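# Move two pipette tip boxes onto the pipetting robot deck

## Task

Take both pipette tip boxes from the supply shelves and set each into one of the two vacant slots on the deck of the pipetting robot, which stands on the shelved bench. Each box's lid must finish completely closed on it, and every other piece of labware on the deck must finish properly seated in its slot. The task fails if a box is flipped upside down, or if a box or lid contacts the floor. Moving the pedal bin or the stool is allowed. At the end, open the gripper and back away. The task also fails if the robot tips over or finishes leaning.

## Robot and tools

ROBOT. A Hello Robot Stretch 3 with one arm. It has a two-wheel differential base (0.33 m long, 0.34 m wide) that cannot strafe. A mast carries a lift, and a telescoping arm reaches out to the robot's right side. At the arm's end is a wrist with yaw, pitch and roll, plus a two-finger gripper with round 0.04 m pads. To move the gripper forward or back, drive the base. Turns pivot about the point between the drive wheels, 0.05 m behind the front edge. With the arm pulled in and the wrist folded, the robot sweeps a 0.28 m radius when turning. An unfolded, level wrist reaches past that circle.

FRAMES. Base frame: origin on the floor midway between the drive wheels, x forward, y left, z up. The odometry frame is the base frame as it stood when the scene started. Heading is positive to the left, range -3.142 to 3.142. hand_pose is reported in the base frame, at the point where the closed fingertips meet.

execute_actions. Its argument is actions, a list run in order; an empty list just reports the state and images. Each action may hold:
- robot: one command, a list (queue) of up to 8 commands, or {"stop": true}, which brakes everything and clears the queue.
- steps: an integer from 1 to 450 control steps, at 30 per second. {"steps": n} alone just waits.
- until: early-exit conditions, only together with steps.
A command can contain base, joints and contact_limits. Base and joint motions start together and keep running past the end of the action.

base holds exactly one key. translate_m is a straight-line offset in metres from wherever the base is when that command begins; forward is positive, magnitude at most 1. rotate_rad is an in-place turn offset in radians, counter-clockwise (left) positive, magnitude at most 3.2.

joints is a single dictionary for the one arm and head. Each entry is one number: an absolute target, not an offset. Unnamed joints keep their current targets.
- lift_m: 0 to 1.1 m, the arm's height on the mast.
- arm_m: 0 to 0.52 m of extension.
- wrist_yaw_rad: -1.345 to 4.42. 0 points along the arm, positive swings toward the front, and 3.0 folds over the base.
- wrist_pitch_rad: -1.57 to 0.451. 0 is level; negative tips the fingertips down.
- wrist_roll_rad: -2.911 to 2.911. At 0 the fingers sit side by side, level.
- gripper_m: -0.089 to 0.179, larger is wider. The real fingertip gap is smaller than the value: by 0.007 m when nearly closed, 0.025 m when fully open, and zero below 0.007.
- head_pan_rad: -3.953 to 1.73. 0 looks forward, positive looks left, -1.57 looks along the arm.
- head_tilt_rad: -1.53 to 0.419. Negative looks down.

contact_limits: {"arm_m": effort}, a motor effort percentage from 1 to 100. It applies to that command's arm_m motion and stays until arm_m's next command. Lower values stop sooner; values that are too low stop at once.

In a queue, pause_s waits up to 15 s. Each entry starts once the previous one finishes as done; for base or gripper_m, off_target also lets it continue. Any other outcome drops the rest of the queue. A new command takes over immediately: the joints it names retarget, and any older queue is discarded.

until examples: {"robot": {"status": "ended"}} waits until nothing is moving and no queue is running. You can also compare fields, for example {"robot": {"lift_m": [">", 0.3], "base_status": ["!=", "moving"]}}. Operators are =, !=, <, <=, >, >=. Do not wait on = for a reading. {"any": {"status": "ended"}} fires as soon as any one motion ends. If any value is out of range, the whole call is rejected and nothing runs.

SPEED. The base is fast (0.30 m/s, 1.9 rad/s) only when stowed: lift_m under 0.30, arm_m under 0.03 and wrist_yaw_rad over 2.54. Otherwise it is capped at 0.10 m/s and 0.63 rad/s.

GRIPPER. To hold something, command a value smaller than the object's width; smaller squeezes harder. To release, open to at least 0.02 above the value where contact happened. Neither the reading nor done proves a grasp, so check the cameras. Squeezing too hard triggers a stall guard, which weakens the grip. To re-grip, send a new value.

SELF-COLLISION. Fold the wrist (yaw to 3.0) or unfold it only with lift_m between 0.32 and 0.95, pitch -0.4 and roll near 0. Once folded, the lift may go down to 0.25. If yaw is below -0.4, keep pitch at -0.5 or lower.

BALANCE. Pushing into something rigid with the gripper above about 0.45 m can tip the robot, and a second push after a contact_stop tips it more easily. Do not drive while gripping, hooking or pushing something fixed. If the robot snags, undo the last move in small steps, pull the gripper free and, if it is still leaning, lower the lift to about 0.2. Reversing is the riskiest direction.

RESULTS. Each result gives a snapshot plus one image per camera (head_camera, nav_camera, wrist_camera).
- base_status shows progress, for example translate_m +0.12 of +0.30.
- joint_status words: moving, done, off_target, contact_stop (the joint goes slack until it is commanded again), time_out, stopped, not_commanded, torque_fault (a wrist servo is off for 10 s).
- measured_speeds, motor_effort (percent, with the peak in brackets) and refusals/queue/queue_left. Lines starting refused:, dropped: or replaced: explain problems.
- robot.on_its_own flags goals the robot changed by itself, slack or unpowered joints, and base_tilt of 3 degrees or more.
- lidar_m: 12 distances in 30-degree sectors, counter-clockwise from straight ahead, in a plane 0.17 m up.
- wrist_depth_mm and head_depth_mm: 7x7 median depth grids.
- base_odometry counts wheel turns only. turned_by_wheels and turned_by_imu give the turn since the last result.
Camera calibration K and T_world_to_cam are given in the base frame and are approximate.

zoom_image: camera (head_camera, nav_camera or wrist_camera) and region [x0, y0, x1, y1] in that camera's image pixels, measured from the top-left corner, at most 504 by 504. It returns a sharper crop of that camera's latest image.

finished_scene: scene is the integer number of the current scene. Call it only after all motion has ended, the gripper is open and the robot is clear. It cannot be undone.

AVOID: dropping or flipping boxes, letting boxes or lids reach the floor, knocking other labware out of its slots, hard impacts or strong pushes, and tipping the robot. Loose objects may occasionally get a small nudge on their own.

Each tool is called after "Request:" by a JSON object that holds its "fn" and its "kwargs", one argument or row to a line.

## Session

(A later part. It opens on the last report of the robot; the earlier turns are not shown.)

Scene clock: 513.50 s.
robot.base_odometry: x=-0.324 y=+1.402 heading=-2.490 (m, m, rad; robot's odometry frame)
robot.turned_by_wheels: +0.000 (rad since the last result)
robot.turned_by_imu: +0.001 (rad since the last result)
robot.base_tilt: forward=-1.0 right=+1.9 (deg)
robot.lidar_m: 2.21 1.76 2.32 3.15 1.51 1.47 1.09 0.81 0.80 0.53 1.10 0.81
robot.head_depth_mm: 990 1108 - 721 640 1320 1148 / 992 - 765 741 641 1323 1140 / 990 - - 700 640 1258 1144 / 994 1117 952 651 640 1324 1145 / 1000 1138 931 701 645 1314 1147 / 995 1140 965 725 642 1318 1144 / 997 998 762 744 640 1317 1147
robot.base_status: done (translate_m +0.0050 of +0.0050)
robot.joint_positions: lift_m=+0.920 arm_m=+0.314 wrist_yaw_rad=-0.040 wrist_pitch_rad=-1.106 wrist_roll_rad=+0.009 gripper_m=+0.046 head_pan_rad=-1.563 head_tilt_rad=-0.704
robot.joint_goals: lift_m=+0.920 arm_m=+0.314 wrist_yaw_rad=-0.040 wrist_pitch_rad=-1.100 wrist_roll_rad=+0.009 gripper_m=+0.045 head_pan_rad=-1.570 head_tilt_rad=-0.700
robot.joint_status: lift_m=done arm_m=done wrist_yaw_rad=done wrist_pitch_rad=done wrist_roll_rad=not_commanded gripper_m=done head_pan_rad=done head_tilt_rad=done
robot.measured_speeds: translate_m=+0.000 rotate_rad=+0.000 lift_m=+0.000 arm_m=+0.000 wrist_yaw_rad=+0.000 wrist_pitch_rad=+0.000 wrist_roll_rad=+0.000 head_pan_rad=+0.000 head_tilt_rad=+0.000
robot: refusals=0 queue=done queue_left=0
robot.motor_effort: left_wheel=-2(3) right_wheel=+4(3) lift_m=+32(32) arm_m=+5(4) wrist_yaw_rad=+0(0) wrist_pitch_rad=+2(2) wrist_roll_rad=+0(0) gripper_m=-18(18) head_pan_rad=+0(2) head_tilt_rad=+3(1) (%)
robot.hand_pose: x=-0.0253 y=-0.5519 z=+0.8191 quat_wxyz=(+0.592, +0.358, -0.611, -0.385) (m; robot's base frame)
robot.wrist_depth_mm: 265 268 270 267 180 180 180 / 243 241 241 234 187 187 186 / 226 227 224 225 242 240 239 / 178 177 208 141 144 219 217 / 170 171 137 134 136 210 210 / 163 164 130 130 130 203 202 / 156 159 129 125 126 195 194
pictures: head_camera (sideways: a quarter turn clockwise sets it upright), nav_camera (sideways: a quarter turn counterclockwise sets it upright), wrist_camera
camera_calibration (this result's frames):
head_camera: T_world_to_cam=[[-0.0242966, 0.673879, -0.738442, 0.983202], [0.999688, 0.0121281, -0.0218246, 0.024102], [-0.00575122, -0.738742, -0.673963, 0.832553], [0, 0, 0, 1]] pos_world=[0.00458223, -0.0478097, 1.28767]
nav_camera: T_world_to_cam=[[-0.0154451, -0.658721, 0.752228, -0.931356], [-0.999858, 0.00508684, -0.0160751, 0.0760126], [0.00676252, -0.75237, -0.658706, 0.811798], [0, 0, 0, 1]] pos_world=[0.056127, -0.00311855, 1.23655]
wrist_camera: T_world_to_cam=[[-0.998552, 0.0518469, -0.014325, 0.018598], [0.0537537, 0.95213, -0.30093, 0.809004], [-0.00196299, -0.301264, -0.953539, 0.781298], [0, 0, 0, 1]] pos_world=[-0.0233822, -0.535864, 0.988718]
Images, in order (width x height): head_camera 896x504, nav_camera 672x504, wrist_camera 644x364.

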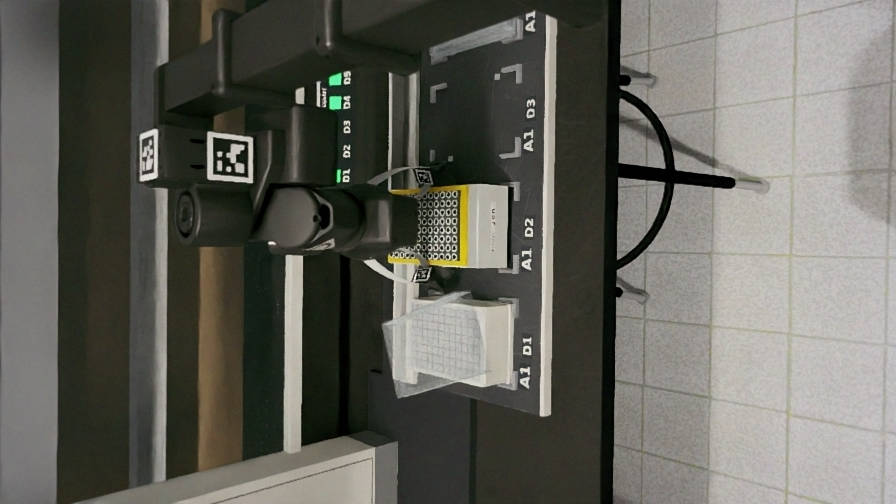

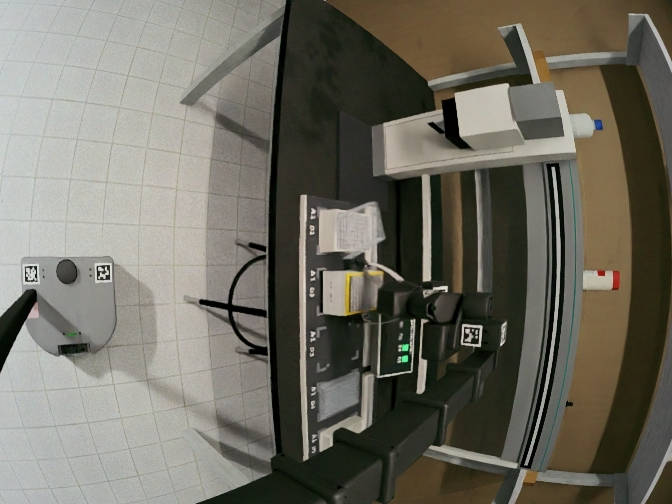

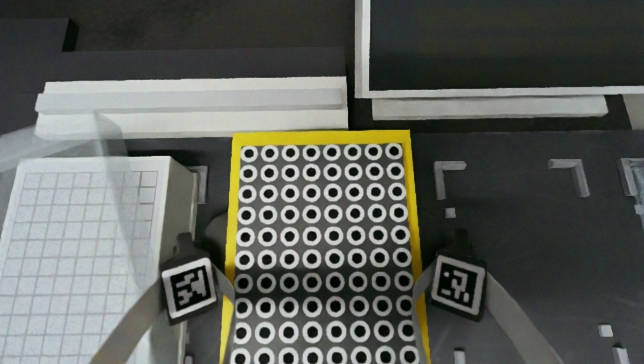

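Request:
{"fn": "execute_actions", "kwargs": {
  "actions": [
    {"robot":[{"joints":{"lift_m":0.910}}],"steps":450,"until":{"robot":{"status":"ended"}}},
    {"steps":10}
  ]
}}

Scene clock: 517.30 s.
robot.base_odometry: x=-0.324 y=+1.402 heading=-2.490 (m, m, rad; robot's odometry frame)
robot.turned_by_wheels: +0.000 (rad since the last result)
robot.turned_by_imu: +0.000 (rad since the last result)
robot.base_tilt: forward=-1.0 right=+2.1 (deg)
robot.lidar_m: 2.21 1.77 2.32 3.14 1.51 1.47 1.08 0.81 0.80 0.53 1.10 0.80
robot.head_depth_mm: 993 1107 - - 642 1316 1140 / 994 1010 766 741 641 1310 1139 / 989 993 - 700 643 1266 1139 / 999 1115 935 657 642 1317 1138 / 996 1142 935 699 642 1318 1144 / 1002 1143 970 726 645 1321 1142 / 1000 1005 763 747 643 1307 1140
robot.base_status: done (translate_m +0.0050 of +0.0050)
robot.joint_positions: lift_m=+0.910 arm_m=+0.314 wrist_yaw_rad=-0.040 wrist_pitch_rad=-1.109 wrist_roll_rad=+0.009 gripper_m=+0.046 head_pan_rad=-1.563 head_tilt_rad=-0.704
robot.joint_goals: lift_m=+0.910 arm_m=+0.314 wrist_yaw_rad=-0.040 wrist_pitch_rad=-1.100 wrist_roll_rad=+0.009 gripper_m=+0.045 head_pan_rad=-1.570 head_tilt_rad=-0.700
robot.joint_status: lift_m=done arm_m=done wrist_yaw_rad=done wrist_pitch_rad=done wrist_roll_rad=not_commanded gripper_m=done head_pan_rad=done head_tilt_rad=done
robot.measured_speeds: translate_m=+0.000 rotate_rad=+0.000 lift_m=+0.000 arm_m=+0.000 wrist_yaw_rad=+0.000 wrist_pitch_rad=+0.000 wrist_roll_rad=+0.000 head_pan_rad=+0.000 head_tilt_rad=+0.000
robot: refusals=0 queue=done queue_left=0
robot.motor_effort: left_wheel=-2(2) right_wheel=+4(4) lift_m=+31(31) arm_m=+5(5) wrist_yaw_rad=+0(0) wrist_pitch_rad=+4(3) wrist_roll_rad=+0(0) gripper_m=-18(18) head_pan_rad=-1(1) head_tilt_rad=+2(2) (%)
robot.hand_pose: x=-0.0253 y=-0.5511 z=+0.8088 quat_wxyz=(+0.591, +0.359, -0.611, -0.386) (m; robot's base frame)
robot.wrist_depth_mm: 248 257 254 254 172 172 173 / 223 225 223 222 178 178 178 / 217 217 215 214 218 218 220 / 167 169 144 139 143 208 207 / 160 162 136 134 135 201 200 / 153 154 131 130 130 193 192 / 148 157 129 125 127 185 185
pictures: head_camera (sideways: a quarter turn clockwise sets it upright), nav_camera (sideways: a quarter turn counterclockwise sets it upright), wrist_camera
camera_calibration (this result's frames):
head_camera: T_world_to_cam=[[-0.0242967, 0.673879, -0.738442, 0.983202], [0.999688, 0.0121282, -0.0218246, 0.024102], [-0.00575113, -0.738742, -0.673963, 0.832553], [0, 0, 0, 1]] pos_world=[0.00458223, -0.0478097, 1.28767]
nav_camera: T_world_to_cam=[[-0.015445, -0.658721, 0.752228, -0.931356], [-0.999858, 0.00508672, -0.0160751, 0.0760126], [0.00676261, -0.75237, -0.658706, 0.811798], [0, 0, 0, 1]] pos_world=[0.056127, -0.00311855, 1.23655]
wrist_camera: T_world_to_cam=[[-0.998551, 0.0518876, -0.0142877, 0.0184349], [0.0537871, 0.953041, -0.298027, 0.80338], [-0.00184715, -0.298364, -0.95445, 0.774087], [0, 0, 0, 1]] pos_world=[-0.0233734, -0.535651, 0.97852]
Images, in order (width x height): head_camera 896x504, nav_camera 672x504, wrist_camera 644x364.

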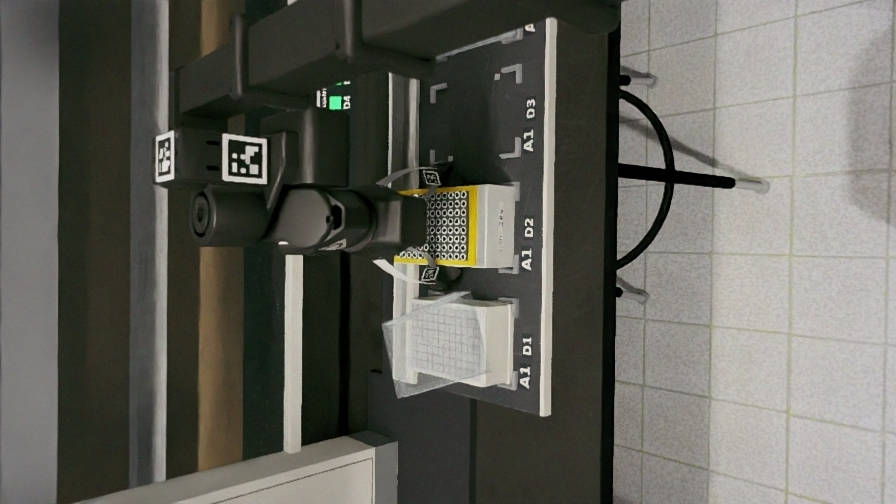

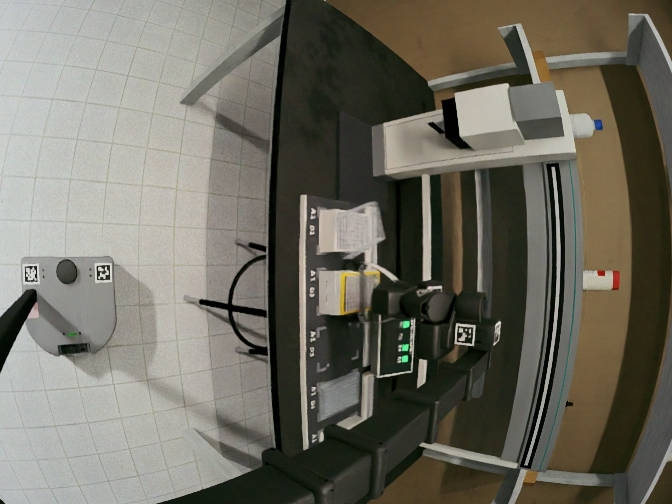

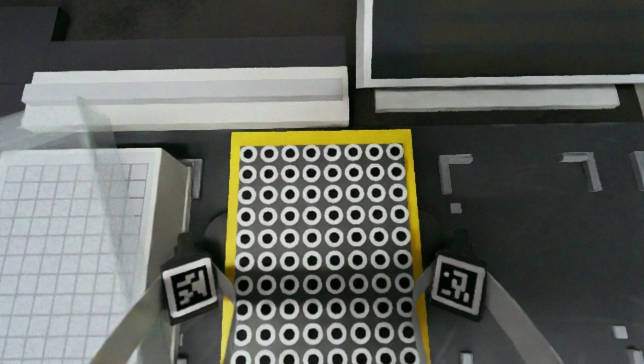

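Request:
{"fn": "execute_actions", "kwargs": {
  "actions": [
    {"robot":[{"joints":{"gripper_m":0.125}},{"joints":{"lift_m":0.99}},{"base":{"translate_m":0.104},"joints":{"wrist_yaw_rad":0.3,"gripper_m":0.15}}],"steps":450,"until":{"robot":{"status":"ended"}}}
  ]
}}

Scene clock: 525.03 s.
robot.base_odometry: x=-0.406 y=+1.338 heading=-2.490 (m, m, rad; robot's odometry frame)
robot.turned_by_wheels: +0.000 (rad since the last result)
robot.turned_by_imu: +0.001 (rad since the last result)
robot.base_tilt: forward=-0.9 right=+1.9 (deg)
robot.lidar_m: 2.11 1.67 2.18 3.15 2.34 1.56 1.19 0.90 0.56 0.74 1.11 0.72
robot.head_depth_mm: 571 1159 767 743 643 1311 1142 / - 1149 780 671 642 1261 1143 / - - 930 699 640 1305 1138 / 585 1012 903 682 641 1310 1148 / 997 1143 1010 740 641 1311 1143 / 577 656 753 742 644 1323 1141 / 493 539 733 748 659 1313 1139
robot.base_status: done (translate_m +0.1040 of +0.1040)
robot.joint_positions: lift_m=+0.990 arm_m=+0.314 wrist_yaw_rad=+0.298 wrist_pitch_rad=-1.111 wrist_roll_rad=+0.009 gripper_m=+0.150 head_pan_rad=-1.563 head_tilt_rad=-0.704
robot.joint_goals: lift_m=+0.990 arm_m=+0.314 wrist_yaw_rad=+0.300 wrist_pitch_rad=-1.100 wrist_roll_rad=+0.009 gripper_m=+0.150 head_pan_rad=-1.570 head_tilt_rad=-0.700
robot.joint_status: lift_m=done arm_m=done wrist_yaw_rad=done wrist_pitch_rad=done wrist_roll_rad=not_commanded gripper_m=done head_pan_rad=done head_tilt_rad=done
robot.measured_speeds: translate_m=+0.000 rotate_rad=+0.000 lift_m=+0.000 arm_m=+0.000 wrist_yaw_rad=+0.000 wrist_pitch_rad=+0.000 wrist_roll_rad=+0.000 head_pan_rad=+0.000 head_tilt_rad=+0.000
robot: refusals=0 queue=done queue_left=0
robot.motor_effort: left_wheel=-2(3) right_wheel=+4(9) lift_m=+43(45) arm_m=+5(5) wrist_yaw_rad=+1(1) wrist_pitch_rad=+4(4) wrist_roll_rad=+0(0) gripper_m=+0(91) head_pan_rad=-2(2) head_tilt_rad=+2(3) (%)
robot.hand_pose: x=+0.0055 y=-0.5468 z=+0.8882 quat_wxyz=(+0.647, +0.457, -0.541, -0.282) (m; robot's base frame)
robot.wrist_depth_mm: 346 271 296 350 353 345 197 / 329 319 317 324 330 332 328 / 309 306 303 297 306 315 231 / 303 294 290 285 288 282 236 / 289 294 283 239 272 277 277 / 281 - 274 228 263 - 237 / 273 269 261 219 251 198 255
pictures: head_camera (sideways: a quarter turn clockwise sets it upright), nav_camera (sideways: a quarter turn counterclockwise sets it upright), wrist_camera
camera_calibration (this result's frames):
head_camera: T_world_to_cam=[[-0.0242966, 0.673879, -0.738442, 0.983202], [0.999688, 0.012128, -0.0218246, 0.024102], [-0.00575131, -0.738742, -0.673963, 0.832553], [0, 0, 0, 1]] pos_world=[0.00458222, -0.0478097, 1.28767]
nav_camera: T_world_to_cam=[[-0.0154452, -0.658722, 0.752228, -0.931356], [-0.999858, 0.00508696, -0.0160751, 0.0760126], [0.00676243, -0.75237, -0.658707, 0.811798], [0, 0, 0, 1]] pos_world=[0.056127, -0.00311855, 1.23655]
wrist_camera: T_world_to_cam=[[-0.959231, -0.282264, -0.0142651, -0.132856], [-0.265568, 0.917463, -0.296203, 0.801881], [0.0966951, -0.280338, -0.955019, 0.861018], [0, 0, 0, 1]] pos_world=[0.0022585, -0.53182, 1.05791]
Images, in order (width x height): head_camera 896x504, nav_camera 672x504, wrist_camera 644x364.

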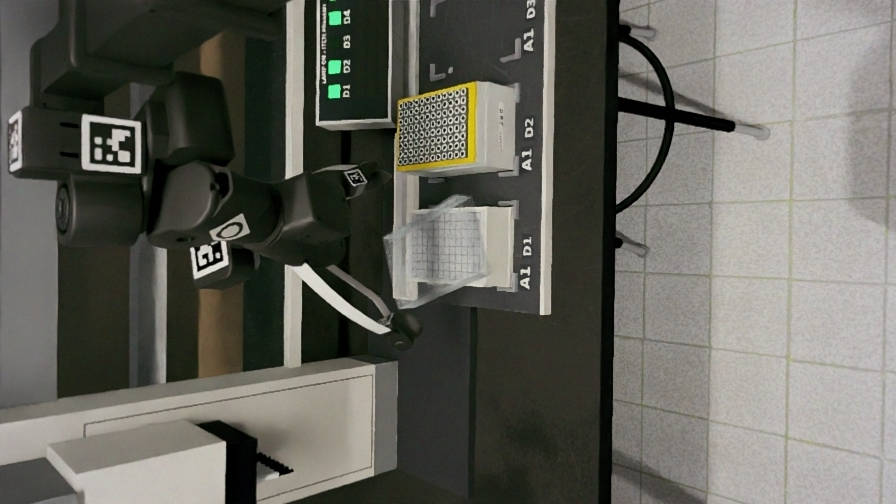

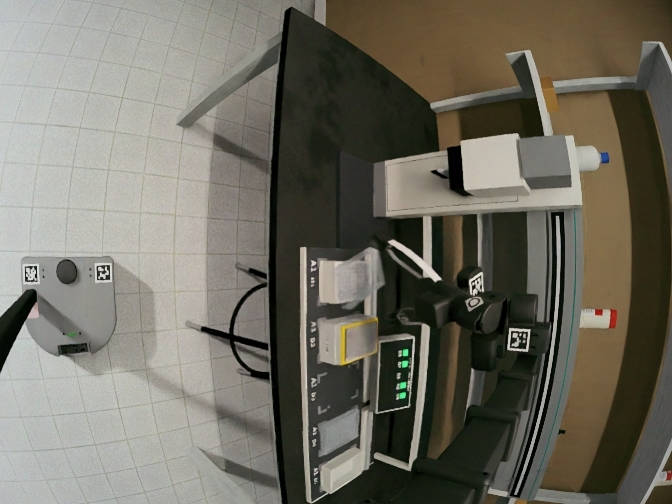

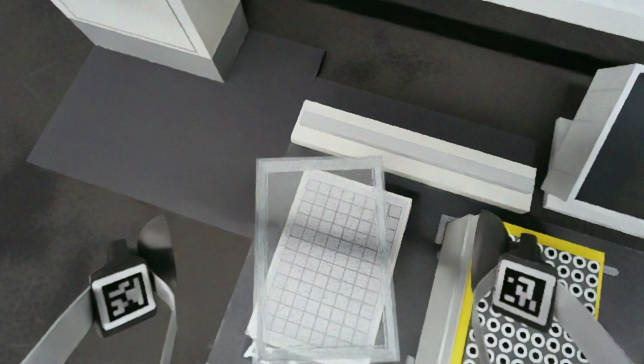

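Request:
{"fn": "execute_actions", "kwargs": {
  "actions": [
    {"robot":[{"base":{"translate_m":0.004},"joints":{"arm_m":0.324,"gripper_m":0.13}},{"joints":{"lift_m":0.93}},{"joints":{"gripper_m":0.06}},{"joints":{"lift_m":0.985}}],"steps":450,"until":{"robot":{"status":"ended"}}}
  ]
}}

Scene clock: 539.63 s.
robot.base_odometry: x=-0.410 y=+1.336 heading=-2.490 (m, m, rad; robot's odometry frame)
robot.turned_by_wheels: +0.000 (rad since the last result)
robot.turned_by_imu: +0.001 (rad since the last result)
robot.base_tilt: forward=-0.9 right=+1.9 (deg)
robot.lidar_m: 2.10 1.67 2.17 3.16 2.35 1.57 1.19 0.90 0.56 0.74 1.10 0.71
robot.head_depth_mm: 568 - 763 745 643 1318 1141 / 562 1143 784 669 640 1267 1139 / 564 - 929 697 642 1317 1144 / 585 1062 896 681 642 1313 1143 / 996 1135 968 744 642 1317 1145 / 576 653 746 742 642 1317 1147 / 494 538 735 744 658 1326 1139
robot.base_status: done (translate_m +0.0040 of +0.0040)
robot.joint_positions: lift_m=+0.985 arm_m=+0.324 wrist_yaw_rad=+0.298 wrist_pitch_rad=-1.111 wrist_roll_rad=+0.009 gripper_m=+0.061 head_pan_rad=-1.563 head_tilt_rad=-0.704
robot.joint_goals: lift_m=+0.985 arm_m=+0.324 wrist_yaw_rad=+0.300 wrist_pitch_rad=-1.100 wrist_roll_rad=+0.009 gripper_m=+0.060 head_pan_rad=-1.570 head_tilt_rad=-0.700
robot.joint_status: lift_m=done arm_m=done wrist_yaw_rad=done wrist_pitch_rad=done wrist_roll_rad=not_commanded gripper_m=done head_pan_rad=done head_tilt_rad=done
robot.measured_speeds: translate_m=+0.000 rotate_rad=+0.000 lift_m=+0.000 arm_m=+0.000 wrist_yaw_rad=+0.000 wrist_pitch_rad=+0.000 wrist_roll_rad=+0.000 head_pan_rad=+0.000 head_tilt_rad=+0.000
robot: refusals=0 queue=done queue_left=0
robot.motor_effort: left_wheel=-3(4) right_wheel=+4(9) lift_m=+43(45) arm_m=+4(5) wrist_yaw_rad=+1(2) wrist_pitch_rad=+4(3) wrist_roll_rad=+0(0) gripper_m=-14(99) head_pan_rad=-2(2) head_tilt_rad=+3(1) (%)
robot.hand_pose: x=+0.0055 y=-0.5568 z=+0.8832 quat_wxyz=(+0.647, +0.457, -0.541, -0.282) (m; robot's base frame)
robot.wrist_depth_mm: 334 251 286 341 341 337 188 / 325 310 309 318 323 326 327 / 299 301 300 292 298 311 240 / 291 287 289 286 280 277 228 / 287 287 280 233 235 272 270 / 275 279 265 223 243 202 202 / 266 264 254 215 249 195 196
pictures: head_camera (sideways: a quarter turn clockwise sets it upright), nav_camera (sideways: a quarter turn counterclockwise sets it upright), wrist_camera
camera_calibration (this result's frames):
head_camera: T_world_to_cam=[[-0.0242966, 0.673879, -0.738442, 0.983202], [0.999688, 0.012128, -0.0218246, 0.024102], [-0.00575131, -0.738742, -0.673963, 0.832553], [0, 0, 0, 1]] pos_world=[0.00458222, -0.0478097, 1.28767]
nav_camera: T_world_to_cam=[[-0.0154452, -0.658722, 0.752228, -0.931356], [-0.999858, 0.00508696, -0.0160751, 0.0760126], [0.00676243, -0.75237, -0.658706, 0.811798], [0, 0, 0, 1]] pos_world=[0.056127, -0.00311855, 1.23655]
wrist_camera: T_world_to_cam=[[-0.959254, -0.282186, -0.0142677, -0.135716], [-0.265472, 0.917425, -0.296404, 0.8098], [0.0967304, -0.280539, -0.954956, 0.853266], [0, 0, 0, 1]] pos_world=[0.00225667, -0.541854, 1.05292]
Images, in order (width x height): head_camera 896x504, nav_camera 672x504, wrist_camera 644x364.

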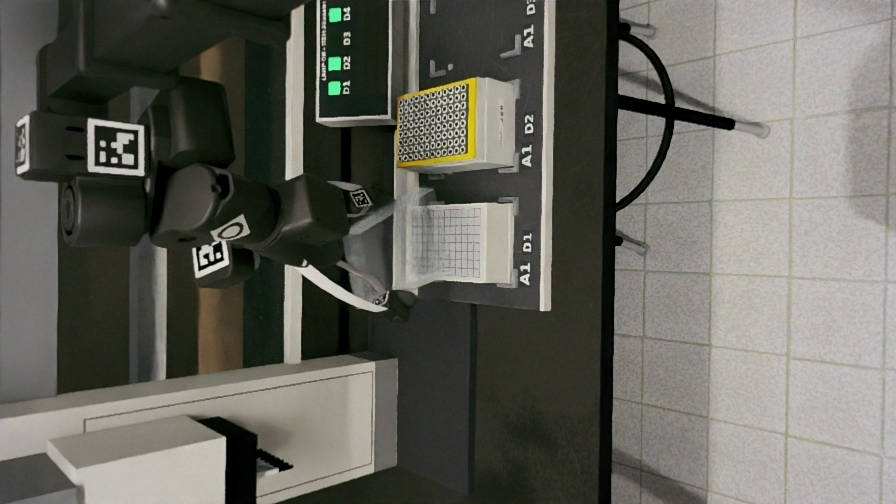

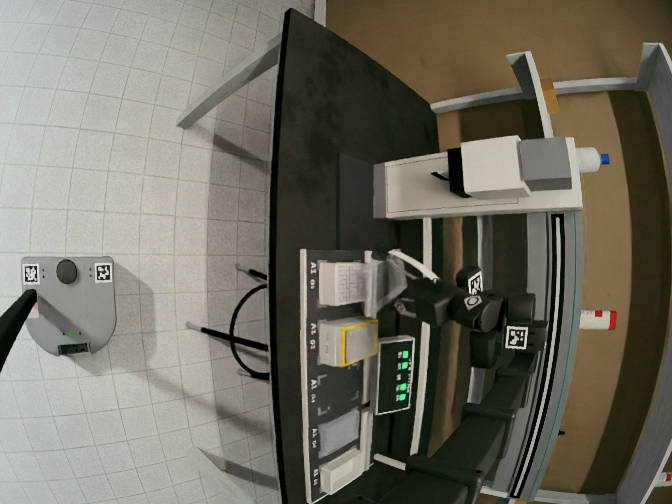

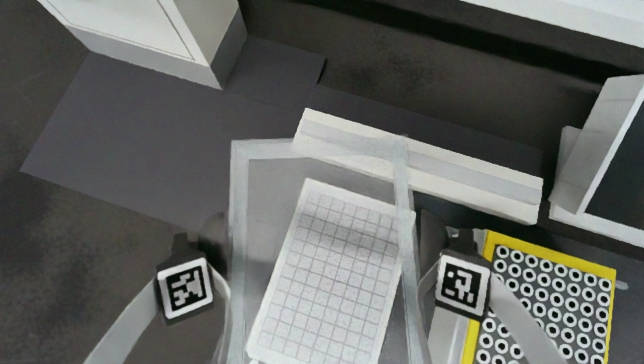

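Request:
{"fn": "execute_actions", "kwargs": {
  "actions": [
    {"robot":[{"base":{"translate_m":-0.108},"joints":{"arm_m":0.314,"wrist_yaw_rad":-0.05}},{"joints":{"lift_m":0.962}}],"steps":450,"until":{"robot":{"status":"ended"}}}
  ]
}}

Request:
{"fn": "zoom_image", "kwargs": {
  "camera": "wrist_camera",
  "region": [190, 110, 460, 364]
}}

Scene clock: 548.03 s.
robot.base_odometry: x=-0.324 y=+1.402 heading=-2.490 (m, m, rad; robot's odometry frame)
robot.turned_by_wheels: +0.000 (rad since the last result)
robot.turned_by_imu: +0.001 (rad since the last result)
robot.base_tilt: forward=-1.0 right=+1.9 (deg)
robot.lidar_m: 2.21 1.76 2.32 3.16 1.51 1.46 1.09 0.80 0.80 0.53 1.10 0.81
robot.head_depth_mm: 581 - 778 741 643 1316 1139 / 572 - 770 743 641 1314 1140 / 584 - 768 699 641 1256 1142 / 995 1132 950 668 644 1313 1139 / 1002 1143 933 700 641 1308 1141 / 998 1148 971 727 643 1311 1139 / 994 1003 762 747 643 1322 1143
robot.base_status: done (translate_m -0.1080 of -0.1080)
robot.joint_positions: lift_m=+0.962 arm_m=+0.314 wrist_yaw_rad=-0.048 wrist_pitch_rad=-1.111 wrist_roll_rad=+0.009 gripper_m=+0.061 head_pan_rad=-1.563 head_tilt_rad=-0.704
robot.joint_goals: lift_m=+0.962 arm_m=+0.314 wrist_yaw_rad=-0.050 wrist_pitch_rad=-1.100 wrist_roll_rad=+0.009 gripper_m=+0.060 head_pan_rad=-1.570 head_tilt_rad=-0.700
robot.joint_status: lift_m=done arm_m=done wrist_yaw_rad=done wrist_pitch_rad=done wrist_roll_rad=not_commanded gripper_m=done head_pan_rad=done head_tilt_rad=done
robot.measured_speeds: translate_m=+0.000 rotate_rad=+0.000 lift_m=+0.000 arm_m=+0.000 wrist_yaw_rad=+0.000 wrist_pitch_rad=+0.000 wrist_roll_rad=+0.000 head_pan_rad=+0.000 head_tilt_rad=+0.000
robot: refusals=0 queue=done queue_left=0
robot.motor_effort: left_wheel=-2(6) right_wheel=+3(5) lift_m=+31(44) arm_m=-6(6) wrist_yaw_rad=-2(2) wrist_pitch_rad=+4(3) wrist_roll_rad=+0(0) gripper_m=-14(14) head_pan_rad=-1(2) head_tilt_rad=+2(3) (%)
robot.hand_pose: x=-0.0261 y=-0.5514 z=+0.8607 quat_wxyz=(+0.589, +0.357, -0.612, -0.389) (m; robot's base frame)
robot.wrist_depth_mm: 319 316 316 313 213 215 213 / 290 301 300 286 222 221 223 / 276 266 264 265 279 270 267 / 264 220 260 196 258 263 261 / 249 211 226 188 247 252 252 / 206 203 212 181 237 242 241 / 197 195 227 174 231 232 232
pictures: head_camera (sideways: a quarter turn clockwise sets it upright), nav_camera (sideways: a quarter turn counterclockwise sets it upright), wrist_camera
camera_calibration (this result's frames):
head_camera: T_world_to_cam=[[-0.0242965, 0.673879, -0.738442, 0.983202], [0.999688, 0.0121279, -0.0218246, 0.024102], [-0.00575139, -0.738742, -0.673963, 0.832553], [0, 0, 0, 1]] pos_world=[0.00458221, -0.0478097, 1.28767]
nav_camera: T_world_to_cam=[[-0.0154453, -0.658721, 0.752228, -0.931356], [-0.999858, 0.00508707, -0.0160751, 0.0760126], [0.00676234, -0.75237, -0.658706, 0.811798], [0, 0, 0, 1]] pos_world=[0.056127, -0.00311857, 1.23655]
wrist_camera: T_world_to_cam=[[-0.998075, 0.0603528, -0.0142685, 0.0230911], [0.0618679, 0.953056, -0.296406, 0.817938], [-0.00429025, -0.296718, -0.954955, 0.824766], [0, 0, 0, 1]] pos_world=[-0.024019, -0.536211, 1.03039]
Images, in order (width x height): head_camera 896x504, nav_camera 672x504, wrist_camera 644x364.

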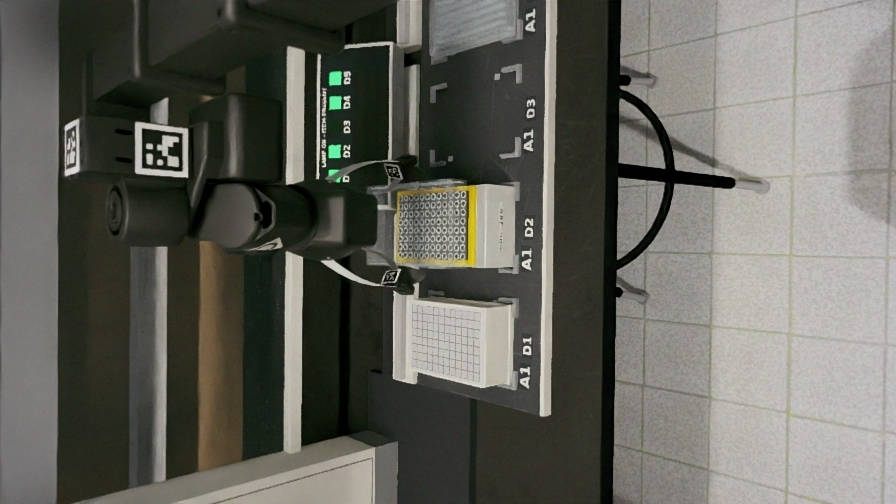

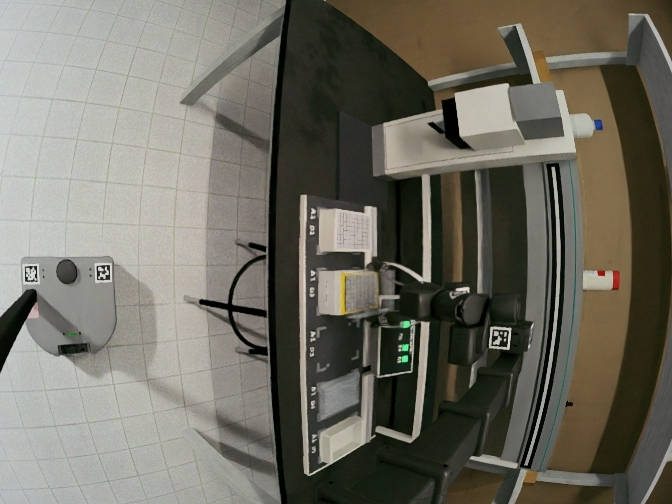

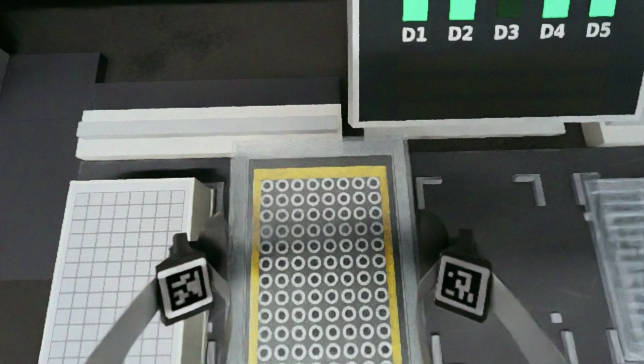

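Region (190, 110, 460, 364) of wrist_camera's 644x364 image, scaled by 1.867; it fills the top 474 rows of this view, and the rest is white.

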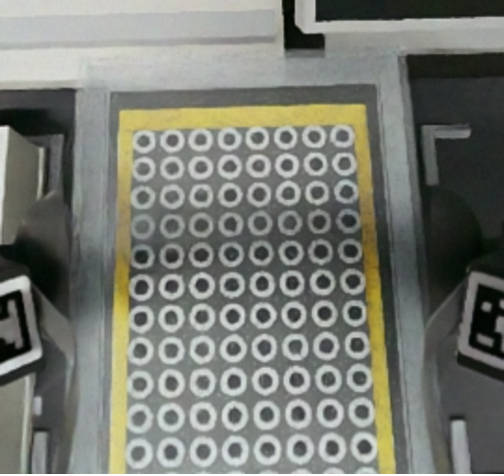

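Request:
{"fn": "execute_actions", "kwargs": {
  "actions": [
    {"robot":[{"base":{"translate_m":0.0025},"joints":{"wrist_yaw_rad":-0.066}},{"joints":{"lift_m":0.952}}],"steps":450,"until":{"robot":{"status":"ended"}}}
  ]
}}

Request:
{"fn": "zoom_image", "kwargs": {
  "camera": "wrist_camera",
  "region": [190, 110, 460, 364]
}}

Scene clock: 555.97 s.
robot.base_odometry: x=-0.326 y=+1.400 heading=-2.490 (m, m, rad; robot's odometry frame)
robot.turned_by_wheels: +0.000 (rad since the last result)
robot.turned_by_imu: +0.001 (rad since the last result)
robot.base_tilt: forward=-1.1 right=+1.8 (deg)
robot.lidar_m: 2.21 1.76 2.32 3.16 1.51 1.47 1.09 0.81 0.80 0.53 1.10 0.80
robot.head_depth_mm: 989 - - 743 642 1309 1143 / 581 - 767 743 642 1318 1136 / 582 - 767 701 640 1264 1138 / 997 1140 936 674 643 1318 1140 / 1002 1144 928 702 641 1304 1143 / 1003 1145 970 728 643 1318 1140 / 1006 996 755 746 642 1313 1141
robot.base_status: done (translate_m +0.0025 of +0.0025)
robot.joint_positions: lift_m=+0.952 arm_m=+0.314 wrist_yaw_rad=-0.064 wrist_pitch_rad=-1.111 wrist_roll_rad=+0.009 gripper_m=+0.061 head_pan_rad=-1.563 head_tilt_rad=-0.704
robot.joint_goals: lift_m=+0.952 arm_m=+0.314 wrist_yaw_rad=-0.066 wrist_pitch_rad=-1.100 wrist_roll_rad=+0.009 gripper_m=+0.060 head_pan_rad=-1.570 head_tilt_rad=-0.700
robot.joint_status: lift_m=done arm_m=done wrist_yaw_rad=done wrist_pitch_rad=done wrist_roll_rad=not_commanded gripper_m=done head_pan_rad=done head_tilt_rad=done
robot.measured_speeds: translate_m=+0.000 rotate_rad=+0.000 lift_m=+0.000 arm_m=+0.000 wrist_yaw_rad=+0.000 wrist_pitch_rad=+0.000 wrist_roll_rad=+0.000 head_pan_rad=+0.000 head_tilt_rad=+0.000
robot: refusals=0 queue=done queue_left=0
robot.motor_effort: left_wheel=-2(5) right_wheel=+3(10) lift_m=+31(30) arm_m=-6(6) wrist_yaw_rad=-2(2) wrist_pitch_rad=+3(3) wrist_roll_rad=+0(0) gripper_m=-14(14) head_pan_rad=-2(2) head_tilt_rad=+2(2) (%)
robot.hand_pose: x=-0.0275 y=-0.5513 z=+0.8507 quat_wxyz=(+0.586, +0.352, -0.615, -0.394) (m; robot's base frame)
robot.wrist_depth_mm: 304 304 304 300 206 207 207 / 276 279 278 273 213 214 214 / 263 254 254 257 269 272 257 / 252 210 251 185 253 251 249 / 205 201 223 178 238 241 241 / 195 195 205 171 174 233 232 / 185 185 220 165 219 221 222
pictures: head_camera (sideways: a quarter turn clockwise sets it upright), nav_camera (sideways: a quarter turn counterclockwise sets it upright), wrist_camera
camera_calibration (this result's frames):
head_camera: T_world_to_cam=[[-0.0242967, 0.673879, -0.738442, 0.983202], [0.999688, 0.0121282, -0.0218246, 0.024102], [-0.00575113, -0.738742, -0.673963, 0.832553], [0, 0, 0, 1]] pos_world=[0.00458223, -0.0478097, 1.28767]
nav_camera: T_world_to_cam=[[-0.015445, -0.658722, 0.752228, -0.931356], [-0.999858, 0.00508672, -0.0160751, 0.0760126], [0.00676261, -0.75237, -0.658706, 0.811798], [0, 0, 0, 1]] pos_world=[0.056127, -0.00311854, 1.23655]
wrist_camera: T_world_to_cam=[[-0.996984, 0.0762801, -0.0142685, 0.0302872], [0.0770763, 0.951947, -0.296406, 0.814789], [-0.00902702, -0.296612, -0.954955, 0.815163], [0, 0, 0, 1]] pos_world=[-0.0252466, -0.536159, 1.02039]
Images, in order (width x height): head_camera 896x504, nav_camera 672x504, wrist_camera 644x364.

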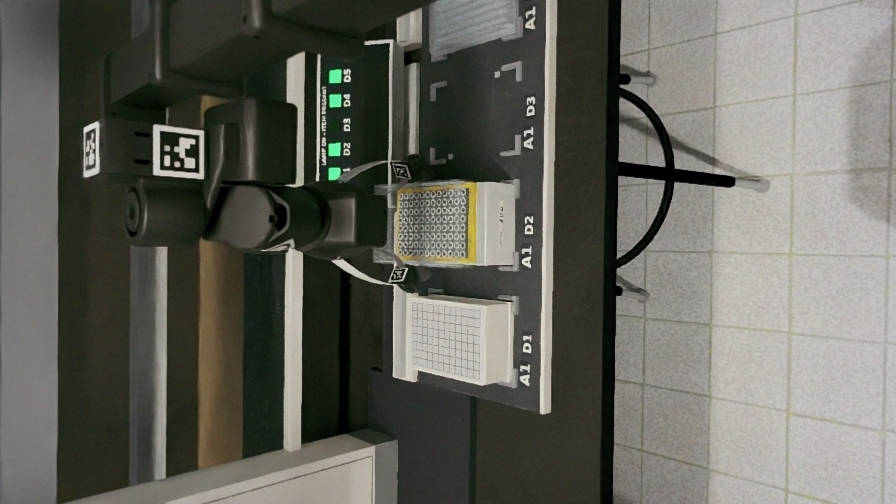

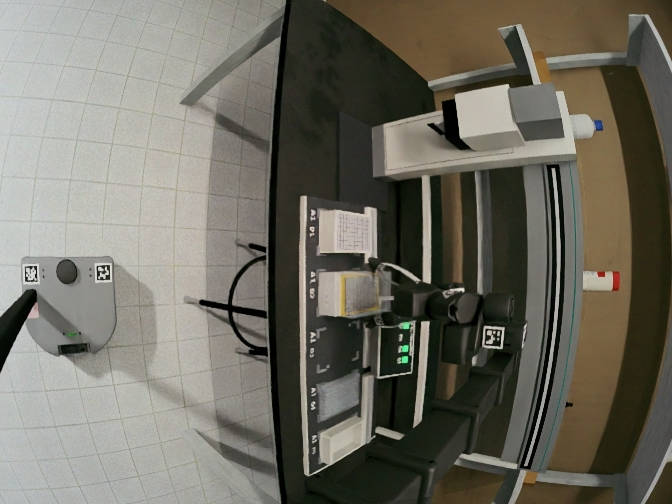

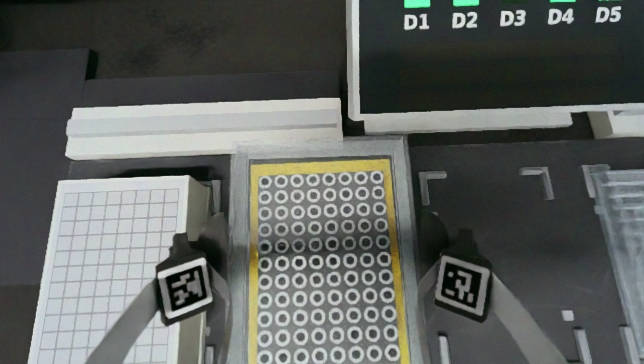

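Region (190, 110, 460, 364) of wrist_camera's 644x364 image, scaled by 1.867; it fills the top 474 rows of this view, and the rest is white.

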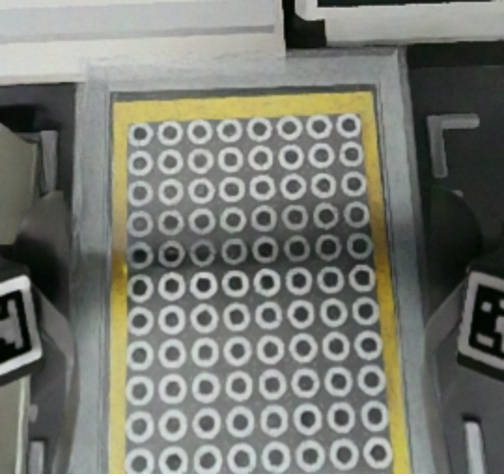

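Request:
{"fn": "execute_actions", "kwargs": {
  "actions": [
    {"robot":[{"joints":{"lift_m":0.937}},{"joints":{"gripper_m":0.13}},{"joints":{"lift_m":0.99}},{"joints":{"arm_m":0.1,"wrist_pitch_rad":-0.85}}],"steps":450,"until":{"robot":{"status":"ended"}}}
  ]
}}

Request:
{"fn": "zoom_image", "kwargs": {
  "camera": "wrist_camera",
  "region": [100, 0, 544, 300]
}}

Scene clock: 566.30 s.
robot.base_odometry: x=-0.326 y=+1.400 heading=-2.490 (m, m, rad; robot's odometry frame)
robot.turned_by_wheels: +0.000 (rad since the last result)
robot.turned_by_imu: +0.001 (rad since the last result)
robot.base_tilt: forward=-1.0 right=+1.8 (deg)
robot.lidar_m: 2.21 1.76 2.32 3.15 1.52 1.47 1.09 0.81 0.80 0.53 1.10 0.80
robot.head_depth_mm: 992 - - - 642 1307 1144 / 989 - - - 641 1315 1139 / 996 1064 - - 626 1266 1135 / 998 1130 932 744 640 1309 1149 / 996 1139 933 703 642 1310 1138 / 1000 1142 937 728 642 1312 1143 / 1000 1004 756 743 643 1319 1144
robot.base_status: done (translate_m +0.0025 of +0.0025)
robot.joint_positions: lift_m=+0.990 arm_m=+0.100 wrist_yaw_rad=-0.065 wrist_pitch_rad=-0.865 wrist_roll_rad=+0.009 gripper_m=+0.130 head_pan_rad=-1.563 head_tilt_rad=-0.704
robot.joint_goals: lift_m=+0.990 arm_m=+0.100 wrist_yaw_rad=-0.066 wrist_pitch_rad=-0.850 wrist_roll_rad=+0.009 gripper_m=+0.130 head_pan_rad=-1.570 head_tilt_rad=-0.700
robot.joint_status: lift_m=done arm_m=done wrist_yaw_rad=done wrist_pitch_rad=done wrist_roll_rad=not_commanded gripper_m=done head_pan_rad=done head_tilt_rad=done
robot.measured_speeds: translate_m=+0.000 rotate_rad=+0.000 lift_m=+0.000 arm_m=+0.000 wrist_yaw_rad=+0.000 wrist_pitch_rad=+0.000 wrist_roll_rad=+0.000 head_pan_rad=+0.000 head_tilt_rad=+0.000
robot: refusals=0 queue=done queue_left=0
robot.motor_effort: left_wheel=-2(4) right_wheel=+3(5) lift_m=+43(45) arm_m=-6(9) wrist_yaw_rad=-1(2) wrist_pitch_rad=+5(5) wrist_roll_rad=+0(0) gripper_m=+0(94) head_pan_rad=-2(2) head_tilt_rad=+1(2) (%)
robot.hand_pose: x=-0.0312 y=-0.3928 z=+0.9178 quat_wxyz=(+0.629, +0.274, -0.654, -0.319) (m; robot's base frame)
robot.wrist_depth_mm: 367 494 496 469 369 371 474 / 403 423 403 336 403 411 406 / 387 367 336 298 379 378 368 / 359 312 312 282 346 342 340 / 332 324 319 319 319 320 317 / 307 - 306 306 307 - 304 / 297 958 933 942 957 948 941
pictures: head_camera (sideways: a quarter turn clockwise sets it upright), nav_camera (sideways: a quarter turn counterclockwise sets it upright), wrist_camera
camera_calibration (this result's frames):
head_camera: T_world_to_cam=[[-0.0242945, 0.67357, -0.738724, 0.983569], [0.999688, 0.0121192, -0.0218265, 0.0241045], [-0.00574891, -0.739024, -0.673655, 0.832151], [0, 0, 0, 1]] pos_world=[0.00458228, -0.0478156, 1.28769]
nav_camera: T_world_to_cam=[[-0.0154473, -0.658407, 0.752504, -0.931715], [-0.999858, 0.00507988, -0.0160804, 0.0760195], [0.00676479, -0.752645, -0.658392, 0.811389], [0, 0, 0, 1]] pos_world=[0.0561273, -0.00314585, 1.23655]
wrist_camera: T_world_to_cam=[[-0.997179, 0.073167, -0.0167343, 0.0165149], [0.0712025, 0.851643, -0.519263, 0.848972], [-0.0237412, -0.518989, -0.854451, 0.746215], [0, 0, 0, 1]] pos_world=[-0.0262645, -0.336952, 1.07872]
Images, in order (width x height): head_camera 896x504, nav_camera 672x504, wrist_camera 644x364.

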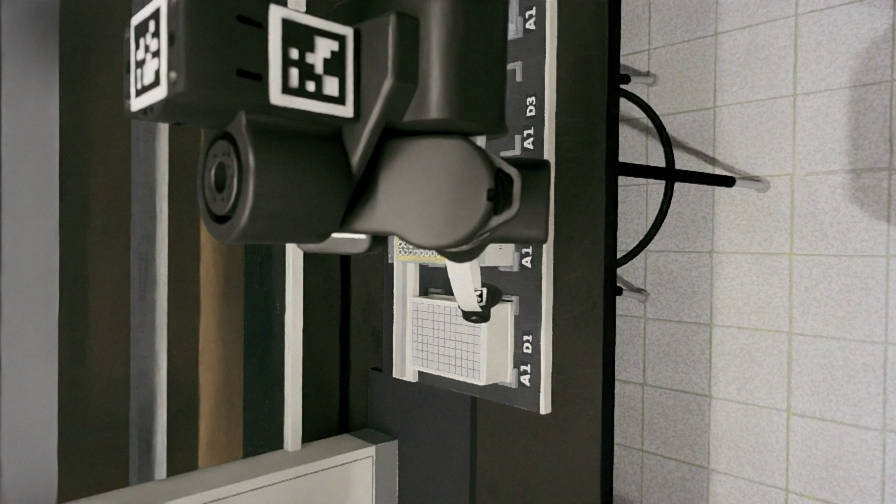

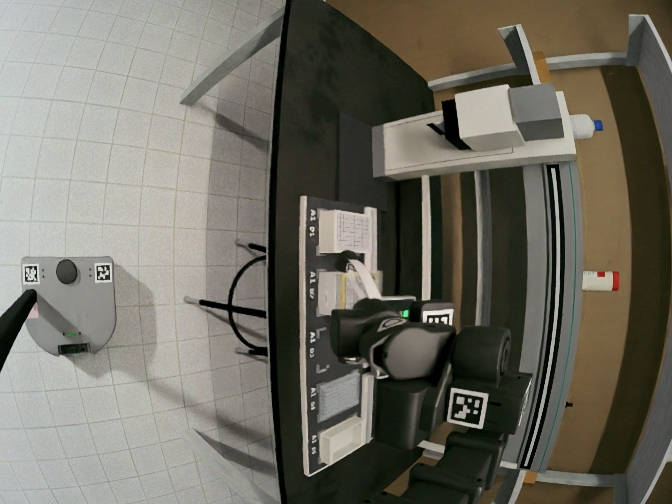

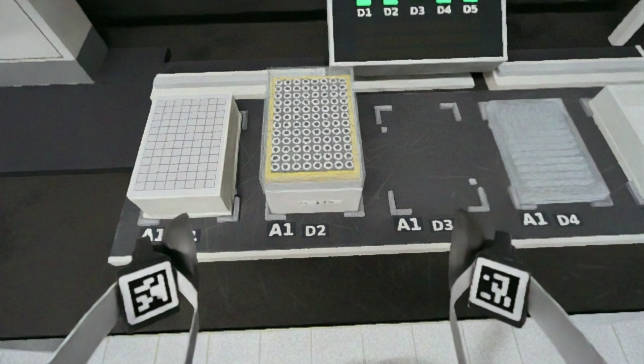

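Region (100, 0, 544, 300) of wrist_camera's 644x364 image, scaled by 1.135; it fills the top 341 rows of this view, and the rest is white.

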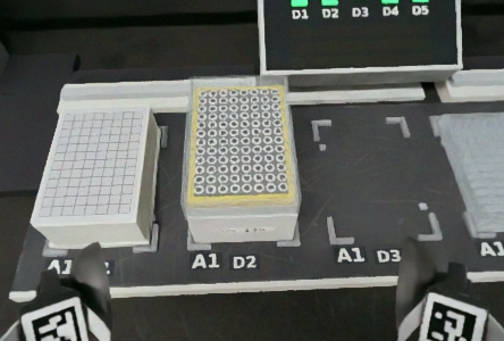

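Request:
{"fn": "execute_actions", "kwargs": {
  "actions": [
    {"robot":[{"base":{"rotate_rad":-0.502},"joints":{"arm_m":0.0,"wrist_yaw_rad":0.0,"gripper_m":0.15}},{"base":{"translate_m":-0.735},"joints":{"lift_m":0.72,"head_tilt_rad":-0.8}},{"base":{"rotate_rad":-1.053}},{"joints":{"arm_m":0.3}}],"steps":450,"until":{"robot":{"status":"ended"}}},
    {"steps":450,"until":{"robot":{"status":"ended"}}}
  ]
}}

Scene clock: 590.03 s.
robot.base_odometry: x=+0.401 y=+1.510 heading=+2.239 (m, m, rad; robot's odometry frame)
robot.turned_by_wheels: -1.555 (rad since the last result)
robot.turned_by_imu: -1.563 (rad since the last result)
robot.base_tilt: forward=-0.9 right=+2.0 (deg)
robot.lidar_m: 0.75 1.02 1.54 2.29 2.36 2.89 2.82 0.82 0.88 0.52 0.45 1.34
robot.head_depth_mm: 585 607 489 1007 866 - - / 726 607 490 1029 849 1210 1115 / 730 607 491 939 869 1214 1124 / 727 609 493 944 866 1208 1117 / 732 606 493 931 849 1201 1119 / 554 557 494 626 1381 1266 1118 / 379 407 485 1365 1472 1270 1121
robot.base_status: done (rotate_rad -1.0528 of -1.0530)
robot.joint_positions: lift_m=+0.720 arm_m=+0.300 wrist_yaw_rad=-0.001 wrist_pitch_rad=-0.865 wrist_roll_rad=+0.009 gripper_m=+0.150 head_pan_rad=-1.563 head_tilt_rad=-0.790
robot.joint_goals: lift_m=+0.720 arm_m=+0.300 wrist_yaw_rad=+0.000 wrist_pitch_rad=-0.850 wrist_roll_rad=+0.009 gripper_m=+0.150 head_pan_rad=-1.570 head_tilt_rad=-0.800
robot.joint_status: lift_m=done arm_m=done wrist_yaw_rad=done wrist_pitch_rad=done wrist_roll_rad=not_commanded gripper_m=done head_pan_rad=done head_tilt_rad=done
robot.measured_speeds: translate_m=+0.000 rotate_rad=+0.000 lift_m=+0.000 arm_m=+0.000 wrist_yaw_rad=+0.000 wrist_pitch_rad=+0.000 wrist_roll_rad=+0.000 head_pan_rad=+0.000 head_tilt_rad=+0.000
robot: refusals=0 queue=done queue_left=0
robot.motor_effort: left_wheel=+4(9) right_wheel=-4(8) lift_m=+31(44) arm_m=+5(5) wrist_yaw_rad=+0(2) wrist_pitch_rad=+5(5) wrist_roll_rad=+0(0) gripper_m=+0(83) head_pan_rad=-2(2) head_tilt_rad=-3(13) (%)
robot.hand_pose: x=-0.0217 y=-0.5925 z=+0.6483 quat_wxyz=(+0.639, +0.295, -0.645, -0.298) (m; robot's base frame)
robot.wrist_depth_mm: 191 263 374 373 374 369 364 / 192 266 375 378 382 376 377 / 193 266 345 267 342 341 340 / 193 268 315 241 312 310 311 / 195 249 287 218 289 290 285 / 190 - 269 213 261 - 265 / - 247 249 249 247 247 247
pictures: head_camera (sideways: a quarter turn clockwise sets it upright), nav_camera (sideways: a quarter turn counterclockwise sets it upright), wrist_camera
camera_calibration (this result's frames):
head_camera: T_world_to_cam=[[-0.024746, 0.734391, -0.678276, 0.904796], [0.999674, 0.0139595, -0.0213574, 0.0234914], [-0.00621625, -0.678583, -0.734497, 0.911286], [0, 0, 0, 1]] pos_world=[0.00457107, -0.0464187, 1.28354]
nav_camera: T_world_to_cam=[[-0.0149862, -0.720465, 0.693329, -0.854599], [-0.999868, 0.0064244, -0.0149362, 0.0745282], [0.00630678, -0.693462, -0.720466, 0.892128], [0, 0, 0, 1]] pos_world=[0.0560847, 0.00246964, 1.23638]
wrist_camera: T_world_to_cam=[[-0.999821, 0.00881419, -0.0167402, -0.00207639], [0.0162338, 0.854091, -0.519871, 0.87917], [0.00971541, -0.520049, -0.854081, 0.412399], [0, 0, 0, 1]] pos_world=[-0.0203549, -0.536405, 0.809242]
Images, in order (width x height): head_camera 896x504, nav_camera 672x504, wrist_camera 644x364.

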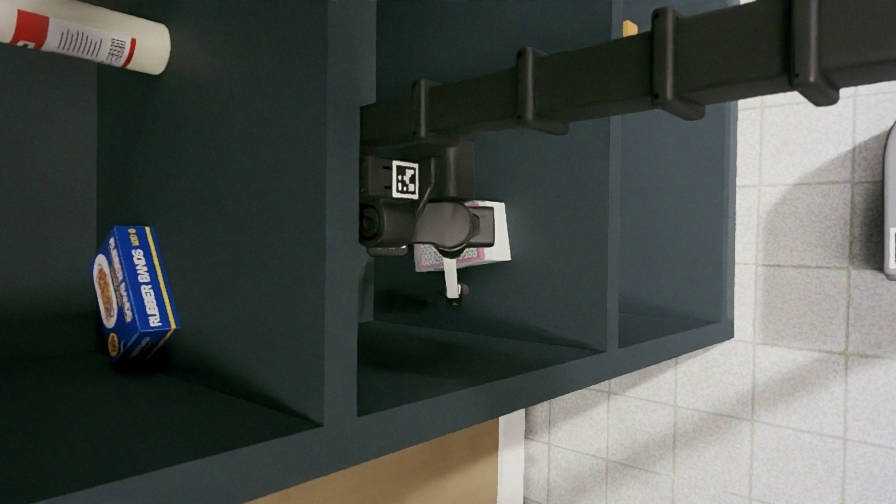

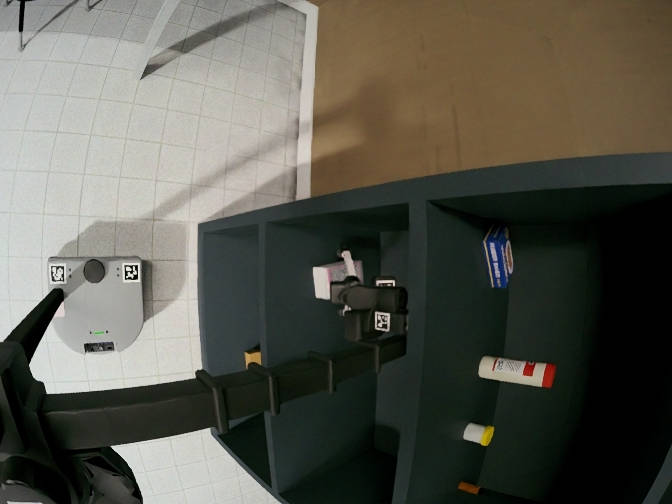

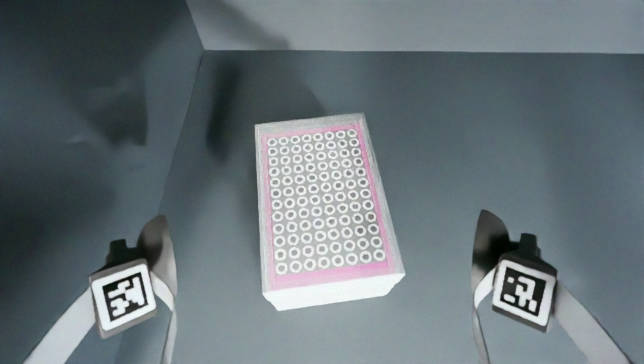

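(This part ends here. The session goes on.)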